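# Flip back-to-front plates around in their own nests

## Task

Three plates sit in nests, and some of them were put in reversed end for end; rotate each reversed one by a half turn. When finished, every plate must rest in the nest it began in, lying flat within the locators, with its well A1 at the nest corner labelled A1, and it must stay that way without the robot holding it. Then open the grippers and pull the arms away.

## Robot and tools

Robot: two arms, left_arm and right_arm, each with 7 joints and a parallel gripper. Either arm may be parked out of the way while the other works.

Frame: every reported position uses one shared scene frame in metres. The origin lies on the table surface midway between the arms, +z is up, +x points forward over the table, and left_arm sits on the +y side. The arm names say nothing about image left or right. Arm bases may be tilted. Mounting plates under the bases and the single metal frame behind the arms are fixed obstacles; a "too close" warning counts a mounting plate and its side of the frame as part of that arm. Printed hand positions can be off, more so at long reach.

Layout: RG is a raised nest between the arms, used to set a plate down and regrip it. N1, N2, N3 and RD form an arc in front of the arms, in clockwise order seen from above. A fixed bar-code scanner stands next to RD. Set a plate flat in RD with nothing blocking the scanner: the result shows an ID if the plate is the right way round, and no_read if it is reversed. On any labelled item, well A1 is at the labelled short end, in the corner far from the labelled long side.

Gripper: pads open to 84 mm, so grip a plate, block or reservoir across its width only, on the body above the flange. A pad pushed down over a base flange can jam and may not come free by opening. The fingers point along the gripper's +z and close along its y axis. end_effector_position is the point between closed pads, about 2 cm behind the fingertips; closing pushes the tips roughly 10 mm further along +z. Going from fully open to closed takes at least about 0.4 s.

Tool execute_actions: argument "actions" is a list holding one action (an empty list just returns state and images). An action may contain "rows", "steps" and "until".
- rows: up to 15 rows, each applied for one control step of 1/30 s. Each row is a single list of 16 numbers in [-1, 1] covering both arms: left_arm waist, shoulder, upper arm roll, elbow, forearm roll, wrist pitch, wrist roll, opening, then the same eight for right_arm. Fill all 16 even if one arm stays still.
- Joint entries are offsets, not poses: each is a displacement from that arm's joint angles at the start of the action (the latest angles reported), not from the previous row. Scale: 1.0 equals 2.036 radians. Stated ranges per arm, in column order: waist -6.283 to 6.283, shoulder -2.059 to 2.094, upper arm roll -6.283 to 6.283, elbow -0.192 to 3.927, forearm roll -6.283 to 6.283, wrist pitch -1.693 to 3.142, wrist roll -6.283 to 6.283. Asking a joint more than 0.010 rad outward beyond its range gets the call refused; true ends can differ from the stated ones by up to 0.010 rad. Targets beyond the real end are clipped there, and "joint sent to its limit" is reported; its absence does not prove there is room left.
- Opening is absolute, not an offset: +1 fully open, -1 closed.
- steps: 1 to 450 control steps, at least as many as rows, default 15. After the last row the arms keep heading for that row's targets and the grippers keep that command, so give long moves enough steps. Joints move at most 3.14 rad/s, need 0.16 s to reach that speed, and an arm's joints are slowed together. Each step, targets stay within 0.623 rad of measured angles, and are scaled back if they would put the gripper over 70 mm from where it is. Large moves may need several calls; if steps run out, send the remainder next time rather than relying on drift.
- until: ends the action on the first step where all conditions hold (it only reads devices; arms may still be moving). Form {"scanner": {"code": value}} or {"scanner": {"reads": [comparison, value]}}; comparisons are "=", "!=", "<", "<=", ">", ">=", and numbers require one. Unknown names or out-of-range values cause the whole call to be refused.
- "joint command not followed" means the clearance check altered or blocked an arm's targets; that arm drops its target and stops soon after, while the other continues. If an arm is forced far from its target, both arms drop their targets.

Tool zoom_image: camera ("cam_left_wrist" or "cam_right_wrist") and region [x0, y0, x1, y1] in pixels of that camera's latest image, origin top-left, at most 504 by 504. Both images are 896x504.

Tool finished_scene: argument scene, the number of the scene being ended. It is final and reports whether the task succeeded; the goal must already hold and keep holding.

Results: per-arm gripper position (m), orientation quaternion wxyz and velocities in the scene frame; Joint positions and velocities (rad, rad/s) per arm plus pad gap in metres (0.084 when fully open); grip_measured, the measured opening on the commanded scale; joint torques (offset, scaled and noisy, not zero in free air); scanner "code" (lower-case ID such as e01, or no_read, never wrong) and "reads" (count of changes from no_read to an ID). Camera calibration lines may also appear.

Holding: command an opening clearly below grip_measured; the larger the gap, the harder the squeeze (about 24 N per pad for parts up to about 6 cm wide). Fast closes can squeeze too hard. Parts may be tugged briefly while held.

Avoid: dropping or knocking anything off the table, arms striking or pushing each other, slams and hard pushes. Contact torque reaching a joint's load limit (waist 46.5, shoulder 46.5, upper arm roll 27.9, elbow 27.9, forearm roll 27.9, wrist pitch 18.6, wrist roll 18.6 N m, held weight included) triggers a torque fault: the arm backs off, holds for 10 s and skips the rest of the call. Long holding under load heats motors: a MOTOR HOT warning appears from 65 °C, and at 80 °C the arm is braked until it cools. Quick, smooth moves with little effort are preferred.

Each tool is called after ">>>" as name([rows], argument=value, ...), one row to a line, values as JSON.

## Session

>>> execute_actions(actions=[])

Scene clock: 0.00 s.
left_arm: end_effector_position=(+0.0503, +0.4226, +0.1768) grip_measured=+1.00 end_effector_quat_wxyz=(+0.519, +0.740, +0.386, -0.184) end_effector_velocity=(+0.000, +0.000, +0.000) end_effector_angular_velocity=(+0.000, -0.001, +0.000) | right_arm: end_effector_position=(+0.2851, -0.0229, +0.1083) grip_measured=+1.00 end_effector_quat_wxyz=(-0.608, +0.783, -0.121, -0.051) end_effector_velocity=(-0.000, +0.000, -0.000) end_effector_angular_velocity=(-0.001, -0.001, +0.001)
Joint positions: left_arm=[ 1.201 -0.046  0.238  0.638 -0.075  1.847  0.687  0.084] | right_arm=[ 1.066  0.026 -0.892  0.25   1.756  1.281 -1.091  0.084]
Joint velocities: left_arm=[-0.     0.     0.     0.001 -0.001  0.     0.     0.   ] | right_arm=[ 0.     0.     0.001 -0.    -0.    -0.    -0.001 -0.   ]
Joint torques (N m, as the arm reports them, + toward a larger angle): no reading
scanner: code=no_read reads=0

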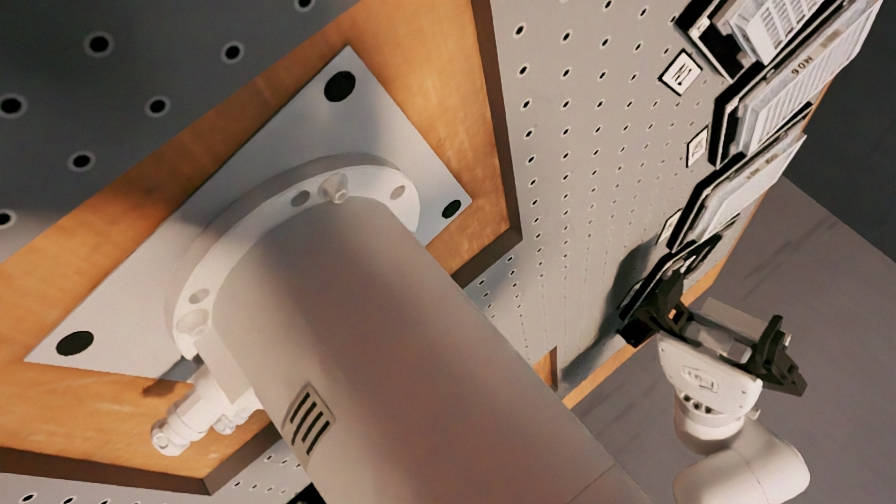

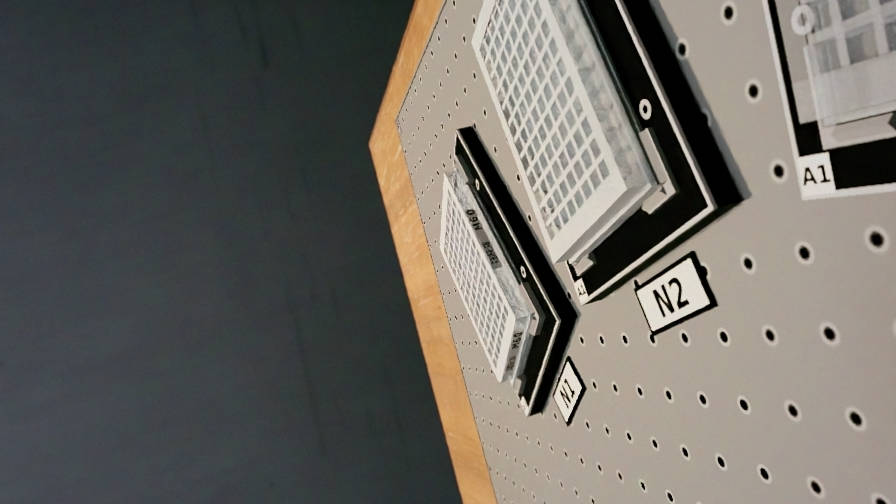

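>>> execute_actions([
  {"rows":[[0,0,0,0,0,0,0,1,0,0,0,0.5157,0,0,0,1]],"steps":30},
])

>>> execute_actions([
  {"rows":[[0,0,0,0,0,0,0,1,-0.44,0.0855,0.438,0,-0.8625,-0.089,0.536,1]],"steps":45},
])

Scene clock: 36.80 s.
left_arm: end_effector_position=(+0.0503, +0.4226, +0.1768) grip_measured=+1.00 end_effector_quat_wxyz=(+0.519, +0.740, +0.386, -0.184) end_effector_velocity=(-0.000, -0.000, +0.000) end_effector_angular_velocity=(+0.001, -0.000, -0.001) | right_arm: end_effector_position=(+0.5163, +0.0243, +0.3641) grip_measured=+1.00 end_effector_quat_wxyz=(-0.660, +0.715, +0.103, +0.208) end_effector_velocity=(+0.140, +0.032, +0.349) end_effector_angular_velocity=(+0.134, -0.740, +0.014)
Joint positions: left_arm=[ 1.201 -0.046  0.238  0.638 -0.075  1.847  0.687  0.084] | right_arm=[ 1.066  0.026 -0.892  0.959  1.756  1.281 -1.091  0.084]
Joint velocities: left_arm=[-0.001 -0.002  0.001 -0.     0.001  0.     0.     0.   ] | right_arm=[-0.     0.001 -0.     0.754  0.    -0.     0.001  0.   ]
Joint torques (N m, as the arm reports them, + toward a larger angle): left_arm=[ -0.67 -17.2    0.34   9.3    0.53   0.26  -0.2 ] | right_arm=[  0.26 -17.81  -0.72  23.84  -0.26   1.21   0.13]
scanner: code=no_read reads=0
camera_calibration (this result's frames):
cam_left_wrist: T_world_to_cam=[[0.777235, -0.144305, 0.612439, -0.0558741], [-0.614686, -0.38206, 0.690066, 0.141835], [0.134409, -0.912801, -0.385653, 0.579363], [0, 0, 0, 1]] pos_world=[0.0527401, 0.57497, 0.159777]
cam_right_wrist: T_world_to_cam=[[0.416181, -0.0894101, -0.904875, 0.152171], [-0.893034, 0.147093, -0.425269, 0.679527], [0.171124, 0.985073, -0.0186291, 0.0225331], [0, 0, 0, 1]] pos_world=[0.539655, -0.108545, 0.427098]

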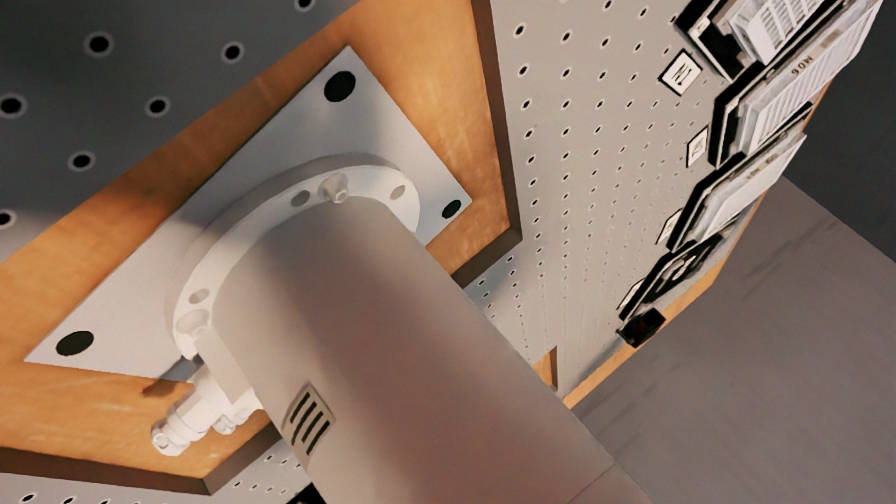

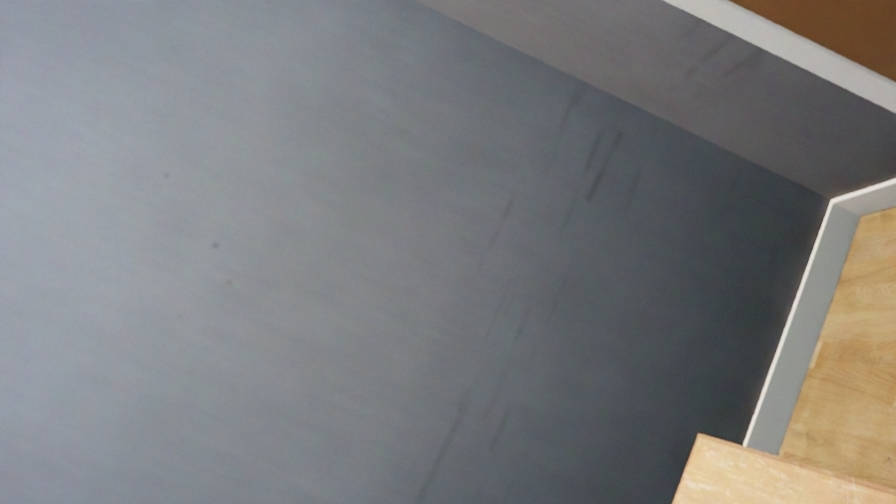

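Scene clock: 38.30 s.
left_arm: end_effector_position=(+0.0503, +0.4226, +0.1768) grip_measured=+1.00 end_effector_quat_wxyz=(+0.519, +0.740, +0.386, -0.184) end_effector_velocity=(+0.000, +0.000, +0.000) end_effector_angular_velocity=(+0.000, -0.000, +0.001) | right_arm: end_effector_position=(+0.4260, -0.2142, +0.0864) grip_measured=+1.00 end_effector_quat_wxyz=(+0.014, +0.982, +0.086, -0.169) end_effector_velocity=(+0.000, -0.005, -0.001) end_effector_angular_velocity=(-0.016, -0.000, +0.009)
Joint positions: left_arm=[ 1.201 -0.046  0.238  0.638 -0.075  1.847  0.687  0.084] | right_arm=[ 0.171  0.2   -0.     0.959  0.003  1.1   -0.001  0.084]
Joint velocities: left_arm=[ 0.001 -0.    -0.     0.    -0.     0.    -0.     0.   ] | right_arm=[-0.004  0.001  0.002 -0.002 -0.021 -0.     0.004  0.   ]
Joint torques (N m, as the arm reports them, + toward a larger angle): left_arm=[ -0.87 -17.42   0.19   9.35   0.47   0.28  -0.1 ] | right_arm=[  0.02 -28.41  -0.49  20.93  -1.11  -1.02   0.2 ]
scanner: code=no_read reads=0
camera_calibration (this result's frames):
cam_left_wrist: T_world_to_cam=[[0.777235, -0.144305, 0.612439, -0.0558741], [-0.614686, -0.382061, 0.690066, 0.141836], [0.134409, -0.912801, -0.385653, 0.579363], [0, 0, 0, 1]] pos_world=[0.0527401, 0.57497, 0.159777]
cam_right_wrist: T_world_to_cam=[[0.159838, -0.987003, -0.0166506, -0.242666], [-0.935872, -0.15688, 0.315488, 0.404998], [-0.314, -0.0348441, -0.948783, 0.336302], [0, 0, 0, 1]] pos_world=[0.523412, -0.164258, 0.187265]

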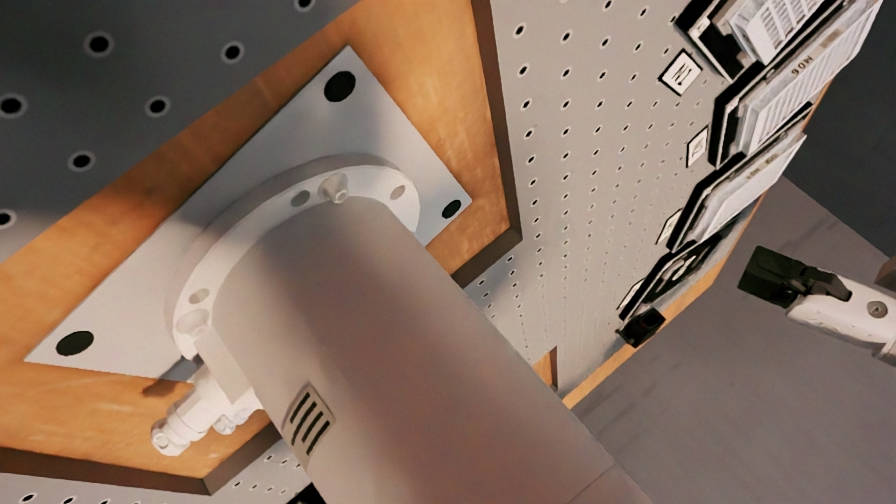

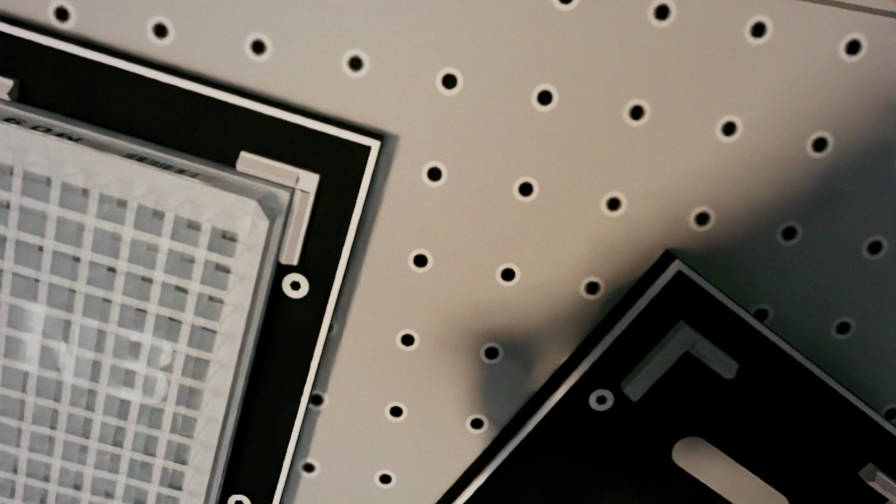

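>>> execute_actions([
  {"rows":[[0,0,0,0,0,0,0,1,0.05,-0.2672,0,-0.05,0,-0.0354,0,1],[0,0,0,0,0,0,0,1,0.05,-0.2672,0,-0.05,0,-0.0354,0,1],[0,0,0,0,0,0,0,1,0.05,-0.2672,0,-0.05,0,-0.0354,0,1],[0,0,0,0,0,0,0,1,0.05,-0.2672,0,-0.05,0,-0.0354,0,1],[0,0,0,0,0,0,0,1,0.05,-0.2672,0,-0.05,0,-0.0354,0,1],[0,0,0,0,0,0,0,1,0.05,-0.2672,0,-0.05,0,-0.0354,0,1],[0,0,0,0,0,0,0,1,0.1665,-0.2672,0,-0.135,-0.0015,-0.0354,0,1]],"steps":40},
])

Scene clock: 57.97 s.
left_arm: end_effector_position=(+0.0503, +0.4226, +0.1768) grip_measured=+1.00 end_effector_quat_wxyz=(+0.519, +0.740, +0.386, -0.184) end_effector_velocity=(+0.000, +0.000, -0.000) end_effector_angular_velocity=(+0.002, +0.000, -0.001) | right_arm: end_effector_position=(+0.3563, -0.1056, +0.1988) grip_measured=+1.00 end_effector_quat_wxyz=(-0.000, +0.967, +0.255, +0.000) end_effector_velocity=(-0.000, +0.000, +0.000) end_effector_angular_velocity=(+0.000, -0.001, +0.001)
Joint positions: left_arm=[ 1.201 -0.046  0.238  0.638 -0.075  1.847  0.687  0.084] | right_arm=[ 0.509 -0.344 -0.     0.684 -0.     1.028 -0.001  0.084]
Joint velocities: left_arm=[ 0.    -0.001 -0.001  0.    -0.    -0.001 -0.     0.   ] | right_arm=[ 0.001 -0.001  0.001 -0.001 -0.    -0.     0.     0.   ]
Joint torques (N m, as the arm reports them, + toward a larger angle): left_arm=[ -0.85 -17.44   0.21   9.29   0.56   0.21  -0.18] | right_arm=[  0.26 -15.78  -0.43  24.03  -1.23  -1.81   0.14]
scanner: code=no_read reads=0
camera_calibration (this result's frames):
cam_left_wrist: T_world_to_cam=[[0.777235, -0.144305, 0.612439, -0.0558741], [-0.614686, -0.382061, 0.690066, 0.141836], [0.134409, -0.912801, -0.385653, 0.579363], [0, 0, 0, 1]] pos_world=[0.0527401, 0.57497, 0.159777]
cam_right_wrist: T_world_to_cam=[[0.485619, -0.87398, -0.0182386, -0.226284], [-0.874127, -0.485283, -0.0200482, 0.331355], [0.00867083, 0.0256786, -0.999633, 0.326344], [0, 0, 0, 1]] pos_world=[0.396705, -0.0453466, 0.32874]

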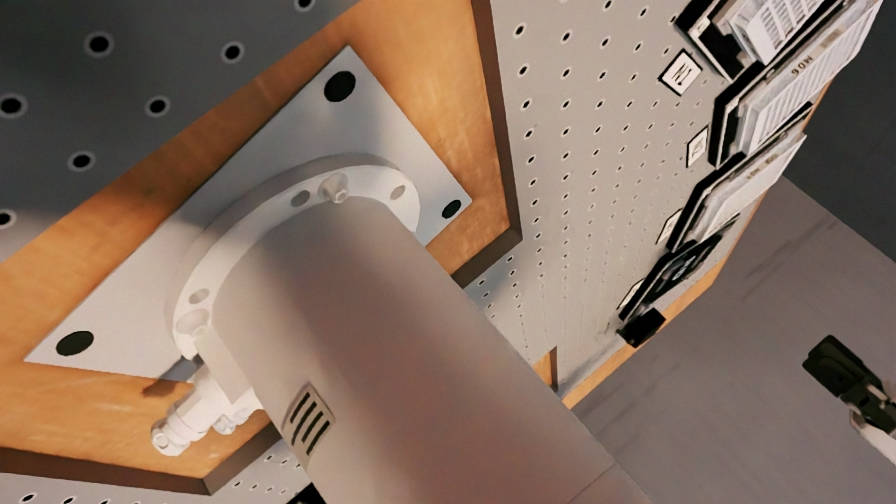

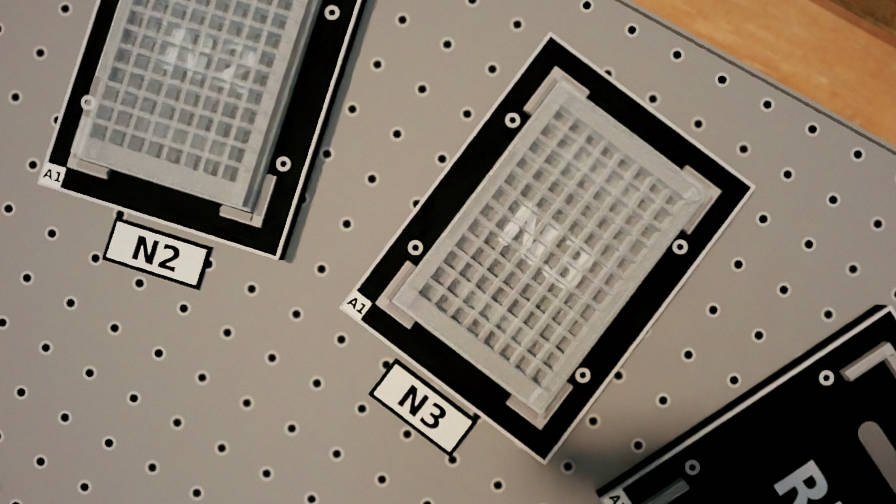

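>>> execute_actions([
  {"rows":[[0,0,0,0,0,0,0,1,-0.012,0.1187,0,0.1157,0,-0.003,0.3129,1]],"steps":25},
])

>>> execute_actions([
  {"rows":[[0,0,0,0,0,0,0,1,0,0,0,0,0,0,-0.7715,1]],"steps":25},
])

>>> execute_actions([
  {"rows":[[0,0,0,0,0,0,0,1,0,0,0,0,0,0,-0.7715,1]],"steps":30},
])

Scene clock: 82.60 s.
left_arm: end_effector_position=(+0.0503, +0.4226, +0.1768) grip_measured=+1.00 end_effector_quat_wxyz=(+0.519, +0.740, +0.386, -0.184) end_effector_velocity=(-0.000, +0.000, +0.000) end_effector_angular_velocity=(+0.001, -0.000, -0.001) | right_arm: end_effector_position=(+0.4230, -0.0799, +0.2001) grip_measured=+1.00 end_effector_quat_wxyz=(-0.000, +0.997, -0.073, +0.000) end_effector_velocity=(+0.001, +0.000, -0.000) end_effector_angular_velocity=(-0.000, +0.000, -0.004)
Joint positions: left_arm=[ 1.201 -0.046  0.238  0.638 -0.075  1.847  0.687  0.084] | right_arm=[ 0.485 -0.103 -0.     0.92  -0.     1.022  0.636  0.084]
Joint velocities: left_arm=[ 0.    -0.001 -0.001  0.     0.001 -0.     0.     0.   ] | right_arm=[-0.     0.003 -0.     0.003  0.    -0.001  0.003  0.   ]
Joint torques (N m, as the arm reports them, + toward a larger angle): left_arm=[ -0.81 -17.25   0.28   9.23   0.55   0.28  -0.19] | right_arm=[  0.42 -22.49  -0.53  23.91  -1.3   -1.88   0.16]
scanner: code=no_read reads=0
camera_calibration (this result's frames):
cam_left_wrist: T_world_to_cam=[[0.777235, -0.144305, 0.612439, -0.055874], [-0.614686, -0.382061, 0.690066, 0.141836], [0.134409, -0.912801, -0.385653, 0.579363], [0, 0, 0, 1]] pos_world=[0.0527401, 0.57497, 0.159777]
cam_right_wrist: T_world_to_cam=[[-0.153037, -0.988044, -0.0186831, 0.0248941], [-0.987957, 0.153405, -0.0201817, 0.501432], [0.0228065, 0.0153696, -0.999622, 0.319678], [0, 0, 0, 1]] pos_world=[0.491912, -0.0572389, 0.330142]

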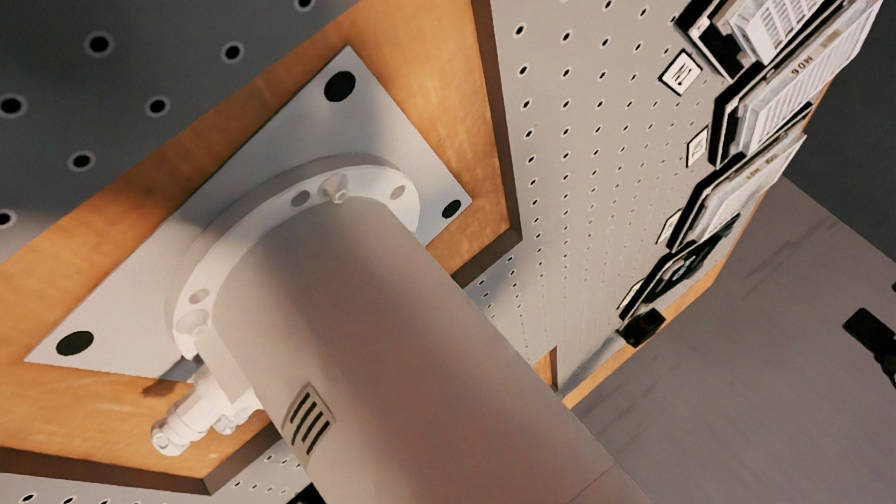

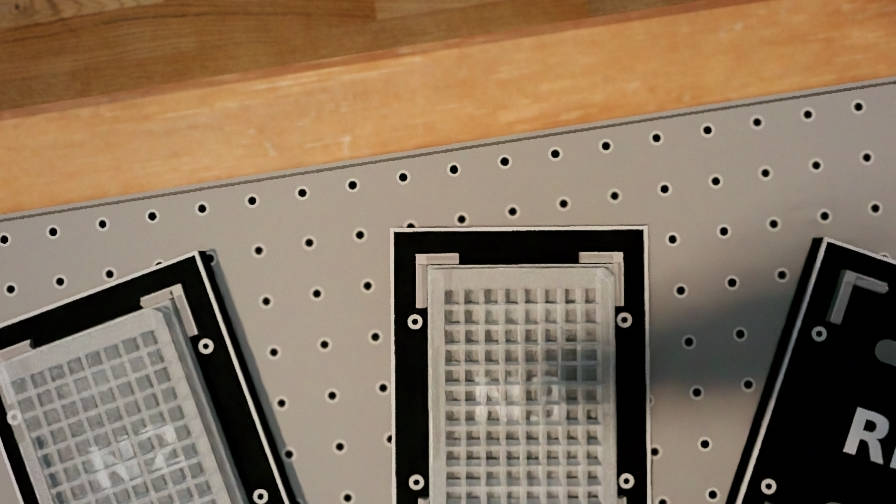

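Scene clock: 83.43 s.
left_arm: end_effector_position=(+0.0503, +0.4226, +0.1768) grip_measured=+1.00 end_effector_quat_wxyz=(+0.519, +0.740, +0.386, -0.184) end_effector_velocity=(+0.000, -0.000, -0.000) end_effector_angular_velocity=(-0.001, +0.000, -0.001) | right_arm: end_effector_position=(+0.4230, -0.0799, +0.2001) grip_measured=+1.00 end_effector_quat_wxyz=(+0.000, +0.766, +0.643, +0.000) end_effector_velocity=(+0.000, -0.000, +0.000) end_effector_angular_velocity=(+0.000, -0.001, +0.332)
Joint positions: left_arm=[ 1.201 -0.046  0.238  0.638 -0.075  1.847  0.687  0.084] | right_arm=[ 0.485 -0.103 -0.     0.92  -0.     1.022 -0.907  0.084]
Joint velocities: left_arm=[-0.     0.001 -0.001  0.     0.     0.001  0.    -0.   ] | right_arm=[-0.001 -0.001 -0.     0.     0.    -0.    -0.332  0.   ]
Joint torques (N m, as the arm reports them, + toward a larger angle): left_arm=[ -0.69 -17.2    0.18   9.34   0.62   0.18  -0.2 ] | right_arm=[  0.11 -22.72  -0.47  23.85  -1.23  -1.77   0.42]
scanner: code=no_read reads=0
camera_calibration (this result's frames):
cam_left_wrist: T_world_to_cam=[[0.777236, -0.144305, 0.612439, -0.055874], [-0.614686, -0.382061, 0.690066, 0.141836], [0.134409, -0.912801, -0.385653, 0.579363], [0, 0, 0, 1]] pos_world=[0.0527401, 0.57497, 0.159777]
cam_right_wrist: T_world_to_cam=[[0.983359, -0.180822, -0.0175853, -0.391516], [-0.181155, -0.983257, -0.0197218, 0.0691785], [-0.0137248, 0.0225793, -0.999651, 0.33571], [0, 0, 0, 1]] pos_world=[0.402141, -0.0103544, 0.330072]

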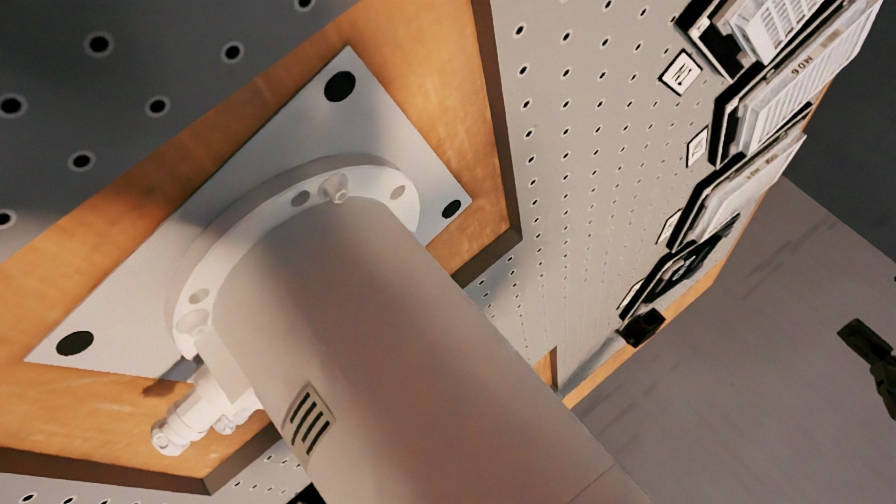

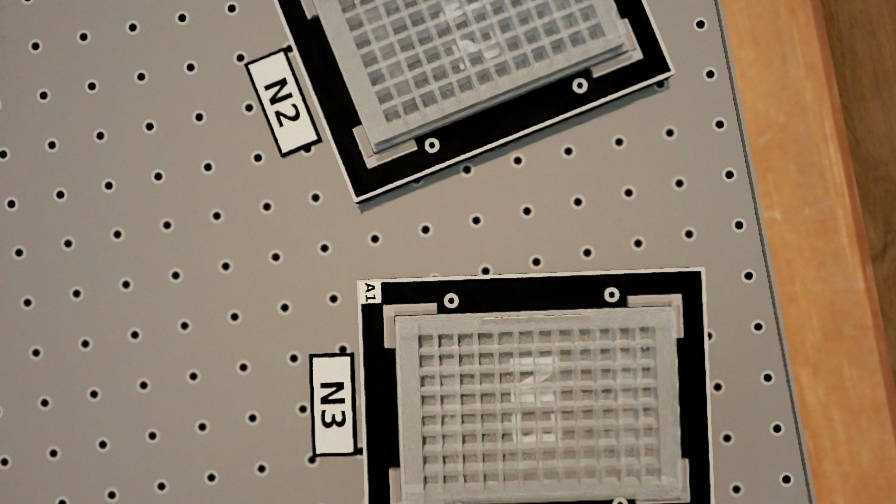

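Scene clock: 84.43 s.
left_arm: end_effector_position=(+0.0503, +0.4226, +0.1768) grip_measured=+1.00 end_effector_quat_wxyz=(+0.519, +0.740, +0.386, -0.184) end_effector_velocity=(+0.000, +0.000, +0.000) end_effector_angular_velocity=(+0.001, -0.001, -0.001) | right_arm: end_effector_position=(+0.4230, -0.0799, +0.2001) grip_measured=+1.00 end_effector_quat_wxyz=(+0.000, +0.089, +0.996, +0.000) end_effector_velocity=(-0.000, -0.000, -0.000) end_effector_angular_velocity=(-0.000, +0.000, +0.038)
Joint positions: left_arm=[ 1.201 -0.046  0.238  0.638 -0.075  1.847  0.687  0.084] | right_arm=[ 0.485 -0.103 -0.     0.92  -0.     1.022 -2.474  0.084]
Joint velocities: left_arm=[-0.    -0.001 -0.001 -0.    -0.    -0.     0.    -0.   ] | right_arm=[ 0.     0.    -0.001 -0.     0.     0.    -0.038  0.   ]
Joint torques (N m, as the arm reports them, + toward a larger angle): left_arm=[ -0.84 -17.23   0.25   9.42   0.57   0.25  -0.16] | right_arm=[ -0.15 -22.32  -0.4   23.76  -1.36  -1.59   0.15]
scanner: code=no_read reads=0
camera_calibration (this result's frames):
cam_left_wrist: T_world_to_cam=[[0.777235, -0.144305, 0.612439, -0.0558739], [-0.614686, -0.382061, 0.690065, 0.141836], [0.134409, -0.912801, -0.385653, 0.579363], [0, 0, 0, 1]] pos_world=[0.0527401, 0.57497, 0.159777]
cam_right_wrist: T_world_to_cam=[[0.184581, 0.982652, -0.0180157, 0.0394723], [0.982579, -0.184909, -0.0186091, -0.359505], [-0.0216176, -0.014267, -0.999665, 0.336108], [0, 0, 0, 1]] pos_world=[0.353223, -0.100468, 0.330016]

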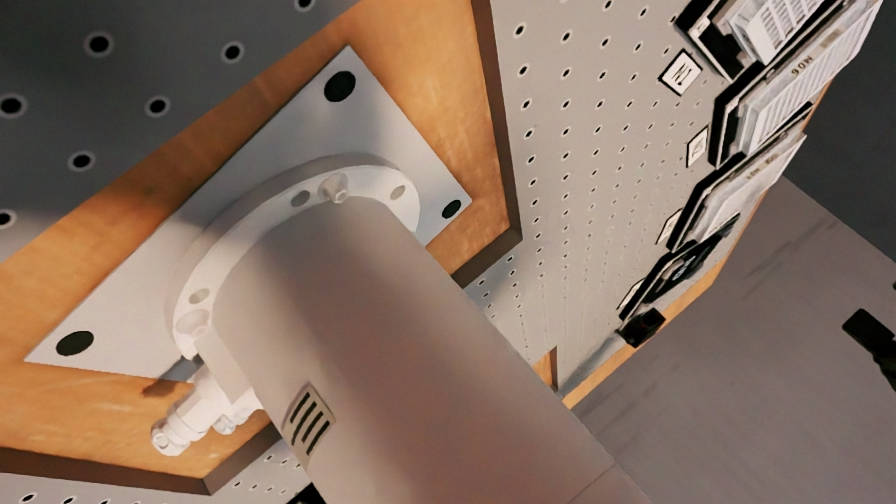

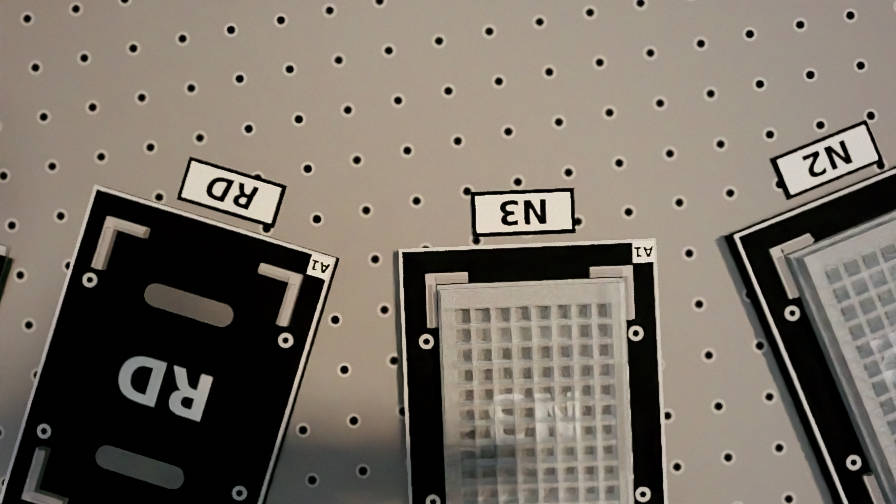

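>>> execute_actions([
  {"rows":[[0,0,0,0,0,0,0,1,0,0.0872,0,-0.0575,0,-0.1443,-0.0157,1]],"steps":25},
])

Scene clock: 101.30 s.
left_arm: end_effector_position=(+0.0503, +0.4226, +0.1768) grip_measured=+1.00 end_effector_quat_wxyz=(+0.519, +0.740, +0.386, -0.184) end_effector_velocity=(-0.000, -0.000, +0.000) end_effector_angular_velocity=(-0.002, +0.001, +0.002) | right_arm: end_effector_position=(+0.4276, -0.0775, +0.1002) grip_measured=+1.00 end_effector_quat_wxyz=(+0.000, +0.073, +0.997, +0.000) end_effector_velocity=(-0.001, -0.000, -0.002) end_effector_angular_velocity=(-0.002, +0.003, +0.002)
Joint positions: left_arm=[ 1.201 -0.046  0.238  0.638 -0.075  1.847  0.687  0.084] | right_arm=[ 0.485  0.074 -0.     0.803 -0.     0.728 -2.506  0.084]
Joint velocities: left_arm=[ 0.     0.001  0.001  0.    -0.     0.001 -0.001  0.   ] | right_arm=[ 0.     0.004  0.    -0.002 -0.    -0.002 -0.002 -0.   ]
Joint torques (N m, as the arm reports them, + toward a larger angle): left_arm=[ -0.86 -17.32   0.32   9.44   0.5    0.32  -0.1 ] | right_arm=[  0.36 -25.46  -0.45  21.45  -1.23  -1.73   0.19]
scanner: code=no_read reads=0
camera_calibration (this result's frames):
cam_left_wrist: T_world_to_cam=[[0.777235, -0.144305, 0.612439, -0.0558738], [-0.614686, -0.382061, 0.690066, 0.141836], [0.134409, -0.912801, -0.385653, 0.579363], [0, 0, 0, 1]] pos_world=[0.0527401, 0.57497, 0.159777]
cam_right_wrist: T_world_to_cam=[[0.153055, 0.988053, -0.0180463, 0.0483332], [0.987991, -0.153385, -0.0186003, -0.365263], [-0.0211461, -0.0149828, -0.999664, 0.236027], [0, 0, 0, 1]] pos_world=[0.358471, -0.100245, 0.230026]

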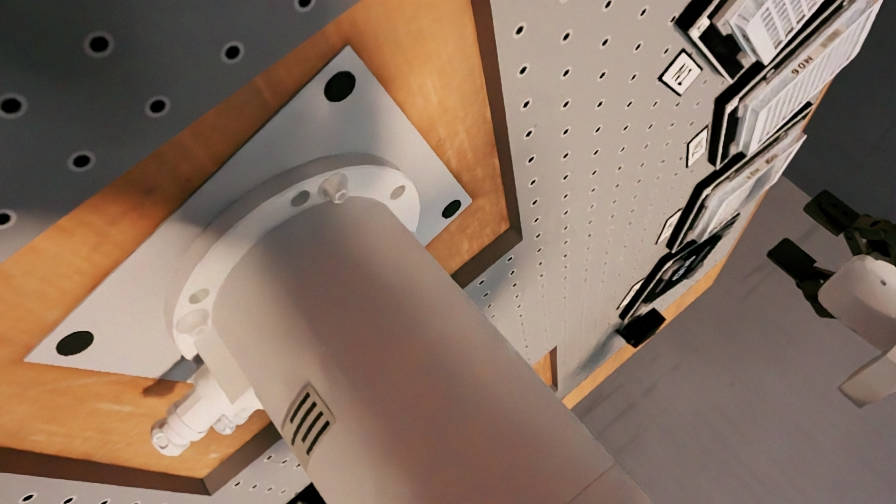

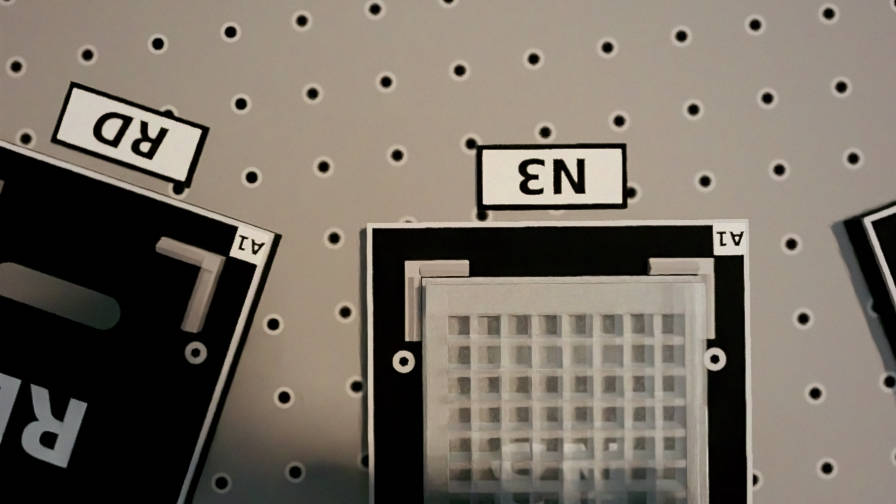

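>>> zoom_image(camera="cam_right_wrist", region=[380,240,760,504])

>>> zoom_image(camera="cam_left_wrist", region=[640,100,896,330])

Region (380, 240, 760, 504) of cam_right_wrist's 896x504 image, scaled by 1.326, with more detail than that image has; it fills the top 350 rows of this view, and the rest is white.

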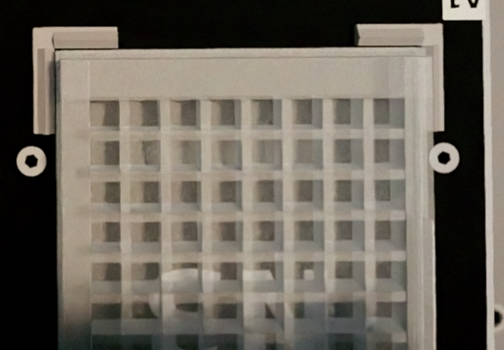

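Region (640, 100, 896, 330) of cam_left_wrist's 896x504 image, scaled by 1.969, with more detail than that image has; it fills the top 453 rows of this view, and the rest is white.

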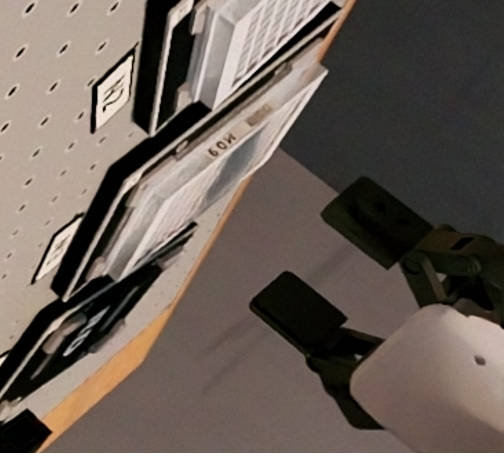

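>>> execute_actions([
  {"rows":[[0,0,0,0,0,0,0,1,0,0,0,0,0,0,1,1]],"steps":18},
])

Scene clock: 121.60 s.
left_arm: end_effector_position=(+0.0503, +0.4226, +0.1768) grip_measured=+1.00 end_effector_quat_wxyz=(+0.519, +0.740, +0.386, -0.184) end_effector_velocity=(-0.000, +0.000, -0.000) end_effector_angular_velocity=(+0.000, -0.000, -0.001) | right_arm: end_effector_position=(+0.4276, -0.0775, +0.1001) grip_measured=+1.00 end_effector_quat_wxyz=(+0.000, +0.641, +0.767, +0.000) end_effector_velocity=(-0.000, +0.000, -0.000) end_effector_angular_velocity=(+0.002, +0.001, -2.601)
Joint positions: left_arm=[ 1.201 -0.046  0.238  0.638 -0.075  1.847  0.687  0.084] | right_arm=[ 0.485  0.074 -0.     0.803 -0.     0.728 -1.259  0.084]
Joint velocities: left_arm=[-0.    -0.     0.    -0.     0.001 -0.     0.001  0.   ] | right_arm=[ 0.     0.     0.    -0.    -0.     0.     2.601 -0.   ]
Joint torques (N m, as the arm reports them, + toward a larger angle): left_arm=[ -0.87 -17.01   0.21   9.32   0.49   0.19  -0.09] | right_arm=[  0.39 -25.47  -0.67  21.26  -1.32  -1.86   0.18]
scanner: code=no_read reads=0
camera_calibration (this result's frames):
cam_left_wrist: T_world_to_cam=[[0.777235, -0.144305, 0.612439, -0.0558738], [-0.614686, -0.382061, 0.690065, 0.141836], [0.134409, -0.912801, -0.385653, 0.579363], [0, 0, 0, 1]] pos_world=[0.0527401, 0.57497, 0.159777]
cam_right_wrist: T_world_to_cam=[[0.985362, 0.169572, -0.017525, -0.371019], [0.16923, -0.985385, -0.0194341, -0.0795692], [-0.0205643, 0.0161839, -0.999658, 0.238187], [0, 0, 0, 1]] pos_world=[0.383951, -0.0193468, 0.230057]

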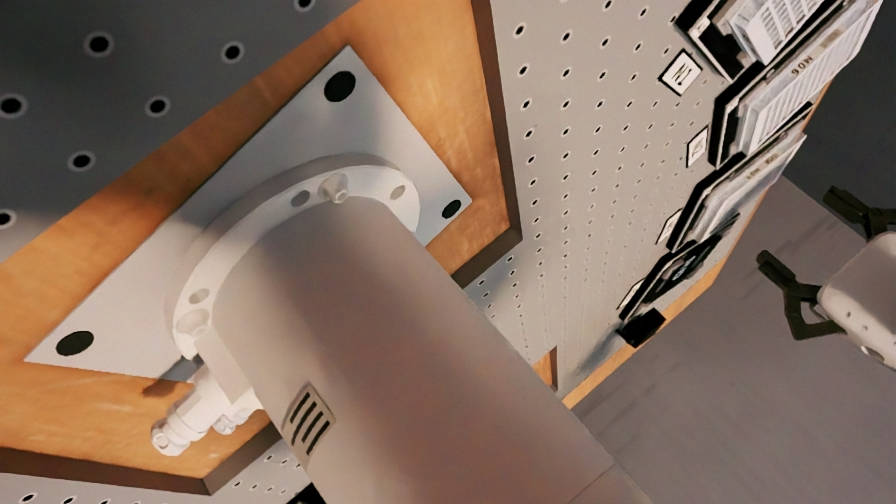

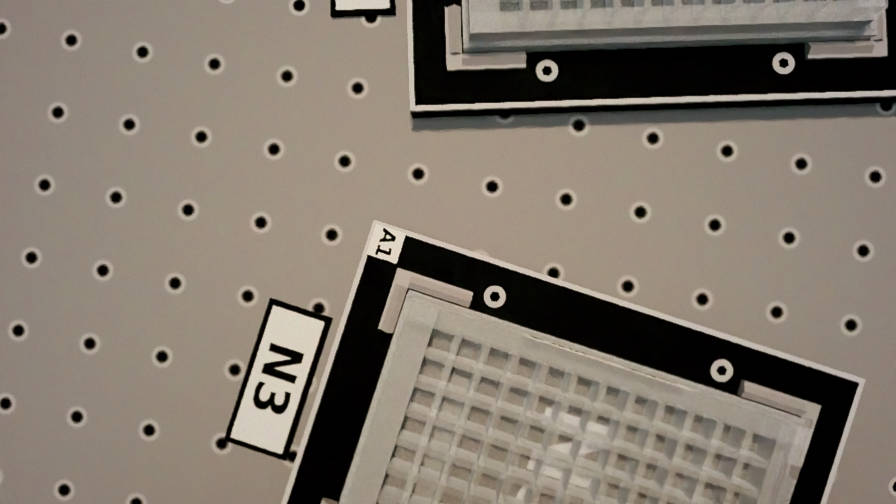

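Target .6356: delta 1.8946.

>>> execute_actions([
  {"rows":[[0,0,0,0,0,0,0,1,0,0,0,0,0,0,0.9306,1]],"steps":32},
])

>>> zoom_image(camera="cam_right_wrist", region=[380,240,760,504])

Scene clock: 128.47 s.
left_arm: end_effector_position=(+0.0503, +0.4226, +0.1768) grip_measured=+1.00 end_effector_quat_wxyz=(+0.519, +0.740, +0.386, -0.184) end_effector_velocity=(+0.000, -0.000, +0.000) end_effector_angular_velocity=(-0.000, -0.000, -0.000) | right_arm: end_effector_position=(+0.4276, -0.0775, +0.1001) grip_measured=+1.00 end_effector_quat_wxyz=(-0.000, +0.997, -0.072, +0.000) end_effector_velocity=(+0.000, -0.000, -0.000) end_effector_angular_velocity=(+0.000, -0.000, -0.008)
Joint positions: left_arm=[ 1.201 -0.046  0.238  0.638 -0.075  1.847  0.687  0.084] | right_arm=[ 0.485  0.074 -0.     0.803 -0.     0.728  0.634  0.084]
Joint velocities: left_arm=[ 0.    -0.    -0.001 -0.    -0.     0.    -0.     0.   ] | right_arm=[ 0.     0.    -0.     0.     0.    -0.     0.008 -0.   ]
Joint torques (N m, as the arm reports them, + toward a larger angle): left_arm=[ -0.87 -17.13   0.26   9.34   0.47   0.33  -0.12] | right_arm=[  0.35 -25.13  -0.61  21.43  -1.38  -1.83   0.15]
scanner: code=no_read reads=0
camera_calibration (this result's frames):
cam_left_wrist: T_world_to_cam=[[0.777235, -0.144305, 0.612439, -0.0558738], [-0.614687, -0.38206, 0.690065, 0.141836], [0.134409, -0.912801, -0.385653, 0.579363], [0, 0, 0, 1]] pos_world=[0.0527401, 0.57497, 0.159777]
cam_right_wrist: T_world_to_cam=[[-0.15167, -0.988255, -0.0186701, 0.0255422], [-0.988169, 0.152038, -0.020166, 0.503511], [0.0227677, 0.0153906, -0.999622, 0.219595], [0, 0, 0, 1]] pos_world=[0.496428, -0.0546904, 0.230143]

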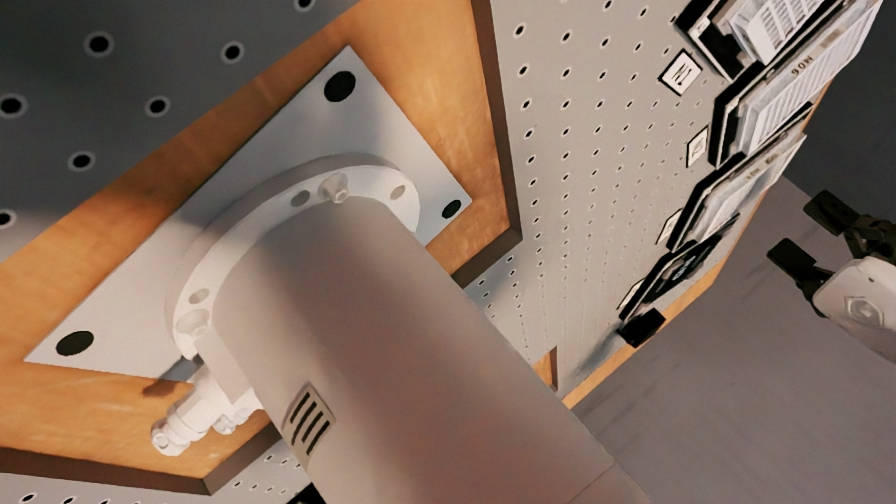

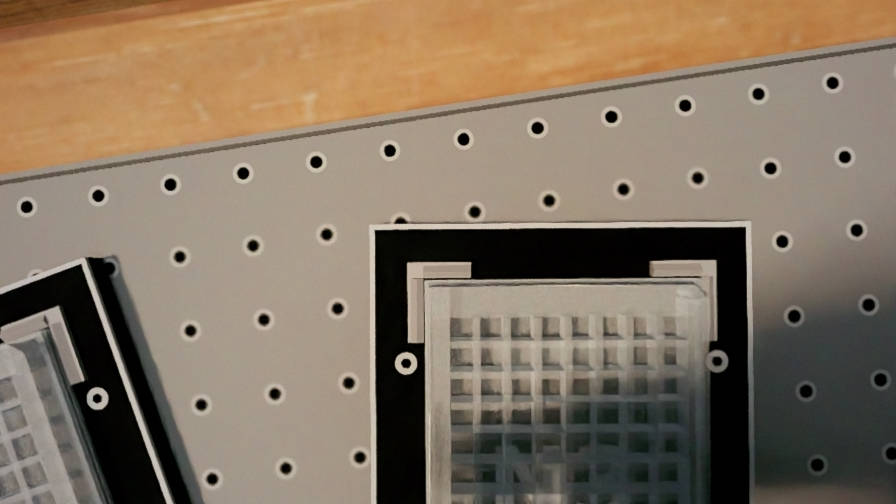

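Region (380, 240, 760, 504) of cam_right_wrist's 896x504 image, scaled by 1.326, with more detail than that image has; it fills the top 350 rows of this view, and the rest is white.

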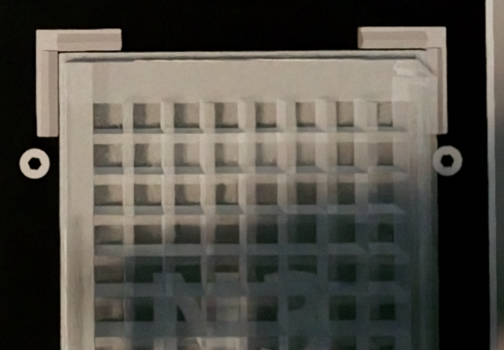

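>>> execute_actions([
  {"rows":[[0,0,0,0,0,0,0,1,0,0.0562,0,-0.0163,0,-0.0722,0.0007,1]],"steps":22},
])

>>> zoom_image(camera="cam_left_wrist", region=[660,100,860,300])

Scene clock: 137.67 s.
left_arm: end_effector_position=(+0.0503, +0.4226, +0.1768) grip_measured=+1.00 end_effector_quat_wxyz=(+0.519, +0.740, +0.386, -0.184) end_effector_velocity=(-0.001, +0.000, -0.000) end_effector_angular_velocity=(-0.000, +0.002, -0.001) | right_arm: end_effector_position=(+0.4270, -0.0778, +0.0502) grip_measured=+1.00 end_effector_quat_wxyz=(-0.000, +0.997, -0.073, +0.000) end_effector_velocity=(-0.001, -0.001, -0.002) end_effector_angular_velocity=(-0.002, +0.004, +0.000)
Joint positions: left_arm=[ 1.201 -0.046  0.238  0.638 -0.075  1.847  0.687  0.084] | right_arm=[ 0.485  0.188 -0.     0.77  -0.     0.582  0.636  0.084]
Joint velocities: left_arm=[ 0.     0.001 -0.     0.001  0.002 -0.    -0.001 -0.   ] | right_arm=[ 0.001  0.003 -0.    -0.002 -0.    -0.001  0.    -0.   ]
Joint torques (N m, as the arm reports them, + toward a larger angle): left_arm=[ -0.82 -17.45   0.12   9.38   0.59   0.27  -0.11] | right_arm=[  0.39 -27.28  -0.49  19.58  -1.31  -1.68   0.21]
scanner: code=no_read reads=0
camera_calibration (this result's frames):
cam_left_wrist: T_world_to_cam=[[0.777235, -0.144305, 0.612439, -0.0558738], [-0.614687, -0.38206, 0.690065, 0.141836], [0.134409, -0.912801, -0.385653, 0.579363], [0, 0, 0, 1]] pos_world=[0.0527401, 0.57497, 0.159777]
cam_right_wrist: T_world_to_cam=[[-0.153056, -0.988042, -0.0186101, 0.0248343], [-0.987957, 0.153421, -0.0200896, 0.502008], [0.0227045, 0.0153111, -0.999625, 0.169685], [0, 0, 0, 1]] pos_world=[0.49591, -0.0550792, 0.180168]

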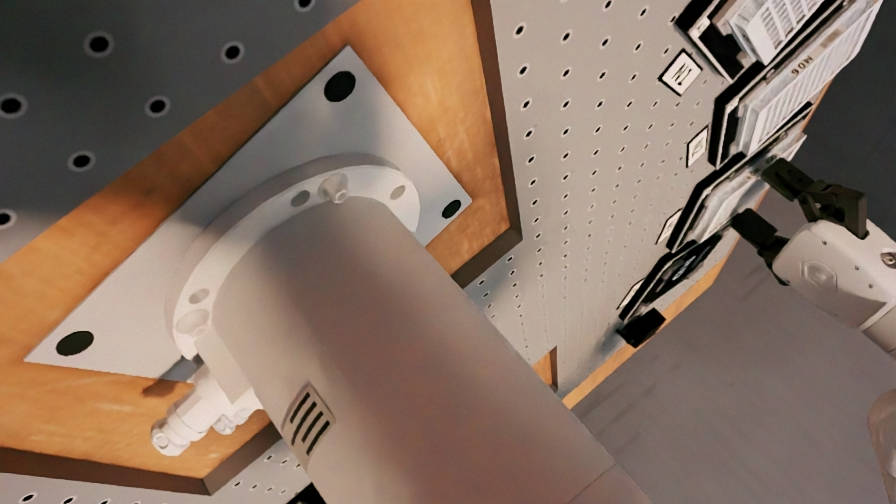

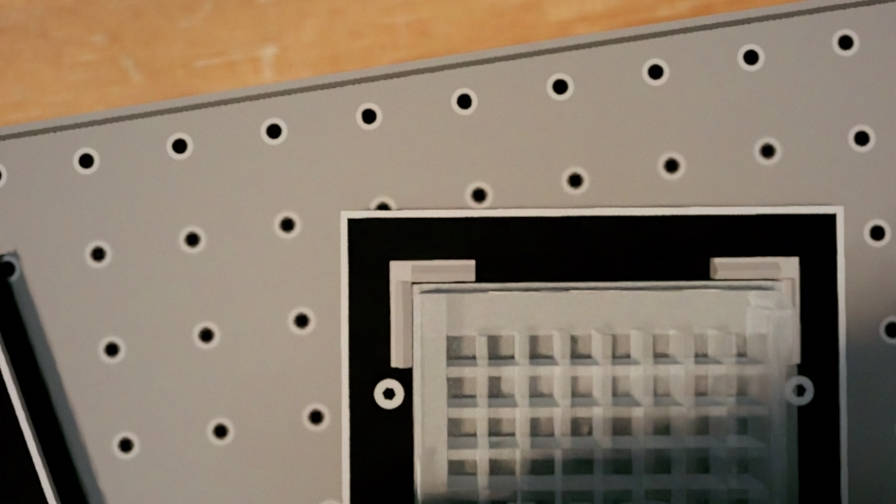

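Region (660, 100, 860, 300) of cam_left_wrist's 896x504 image, scaled by 2.520, with more detail than that image has.

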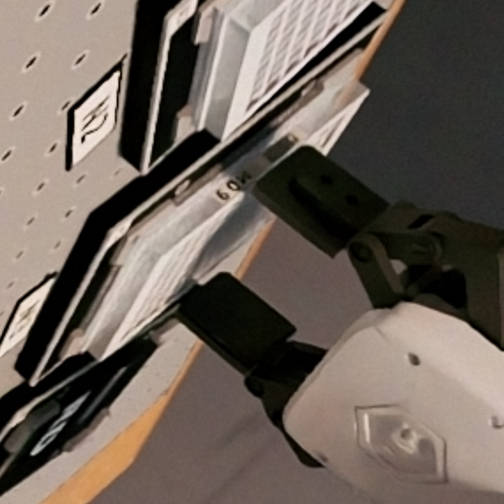

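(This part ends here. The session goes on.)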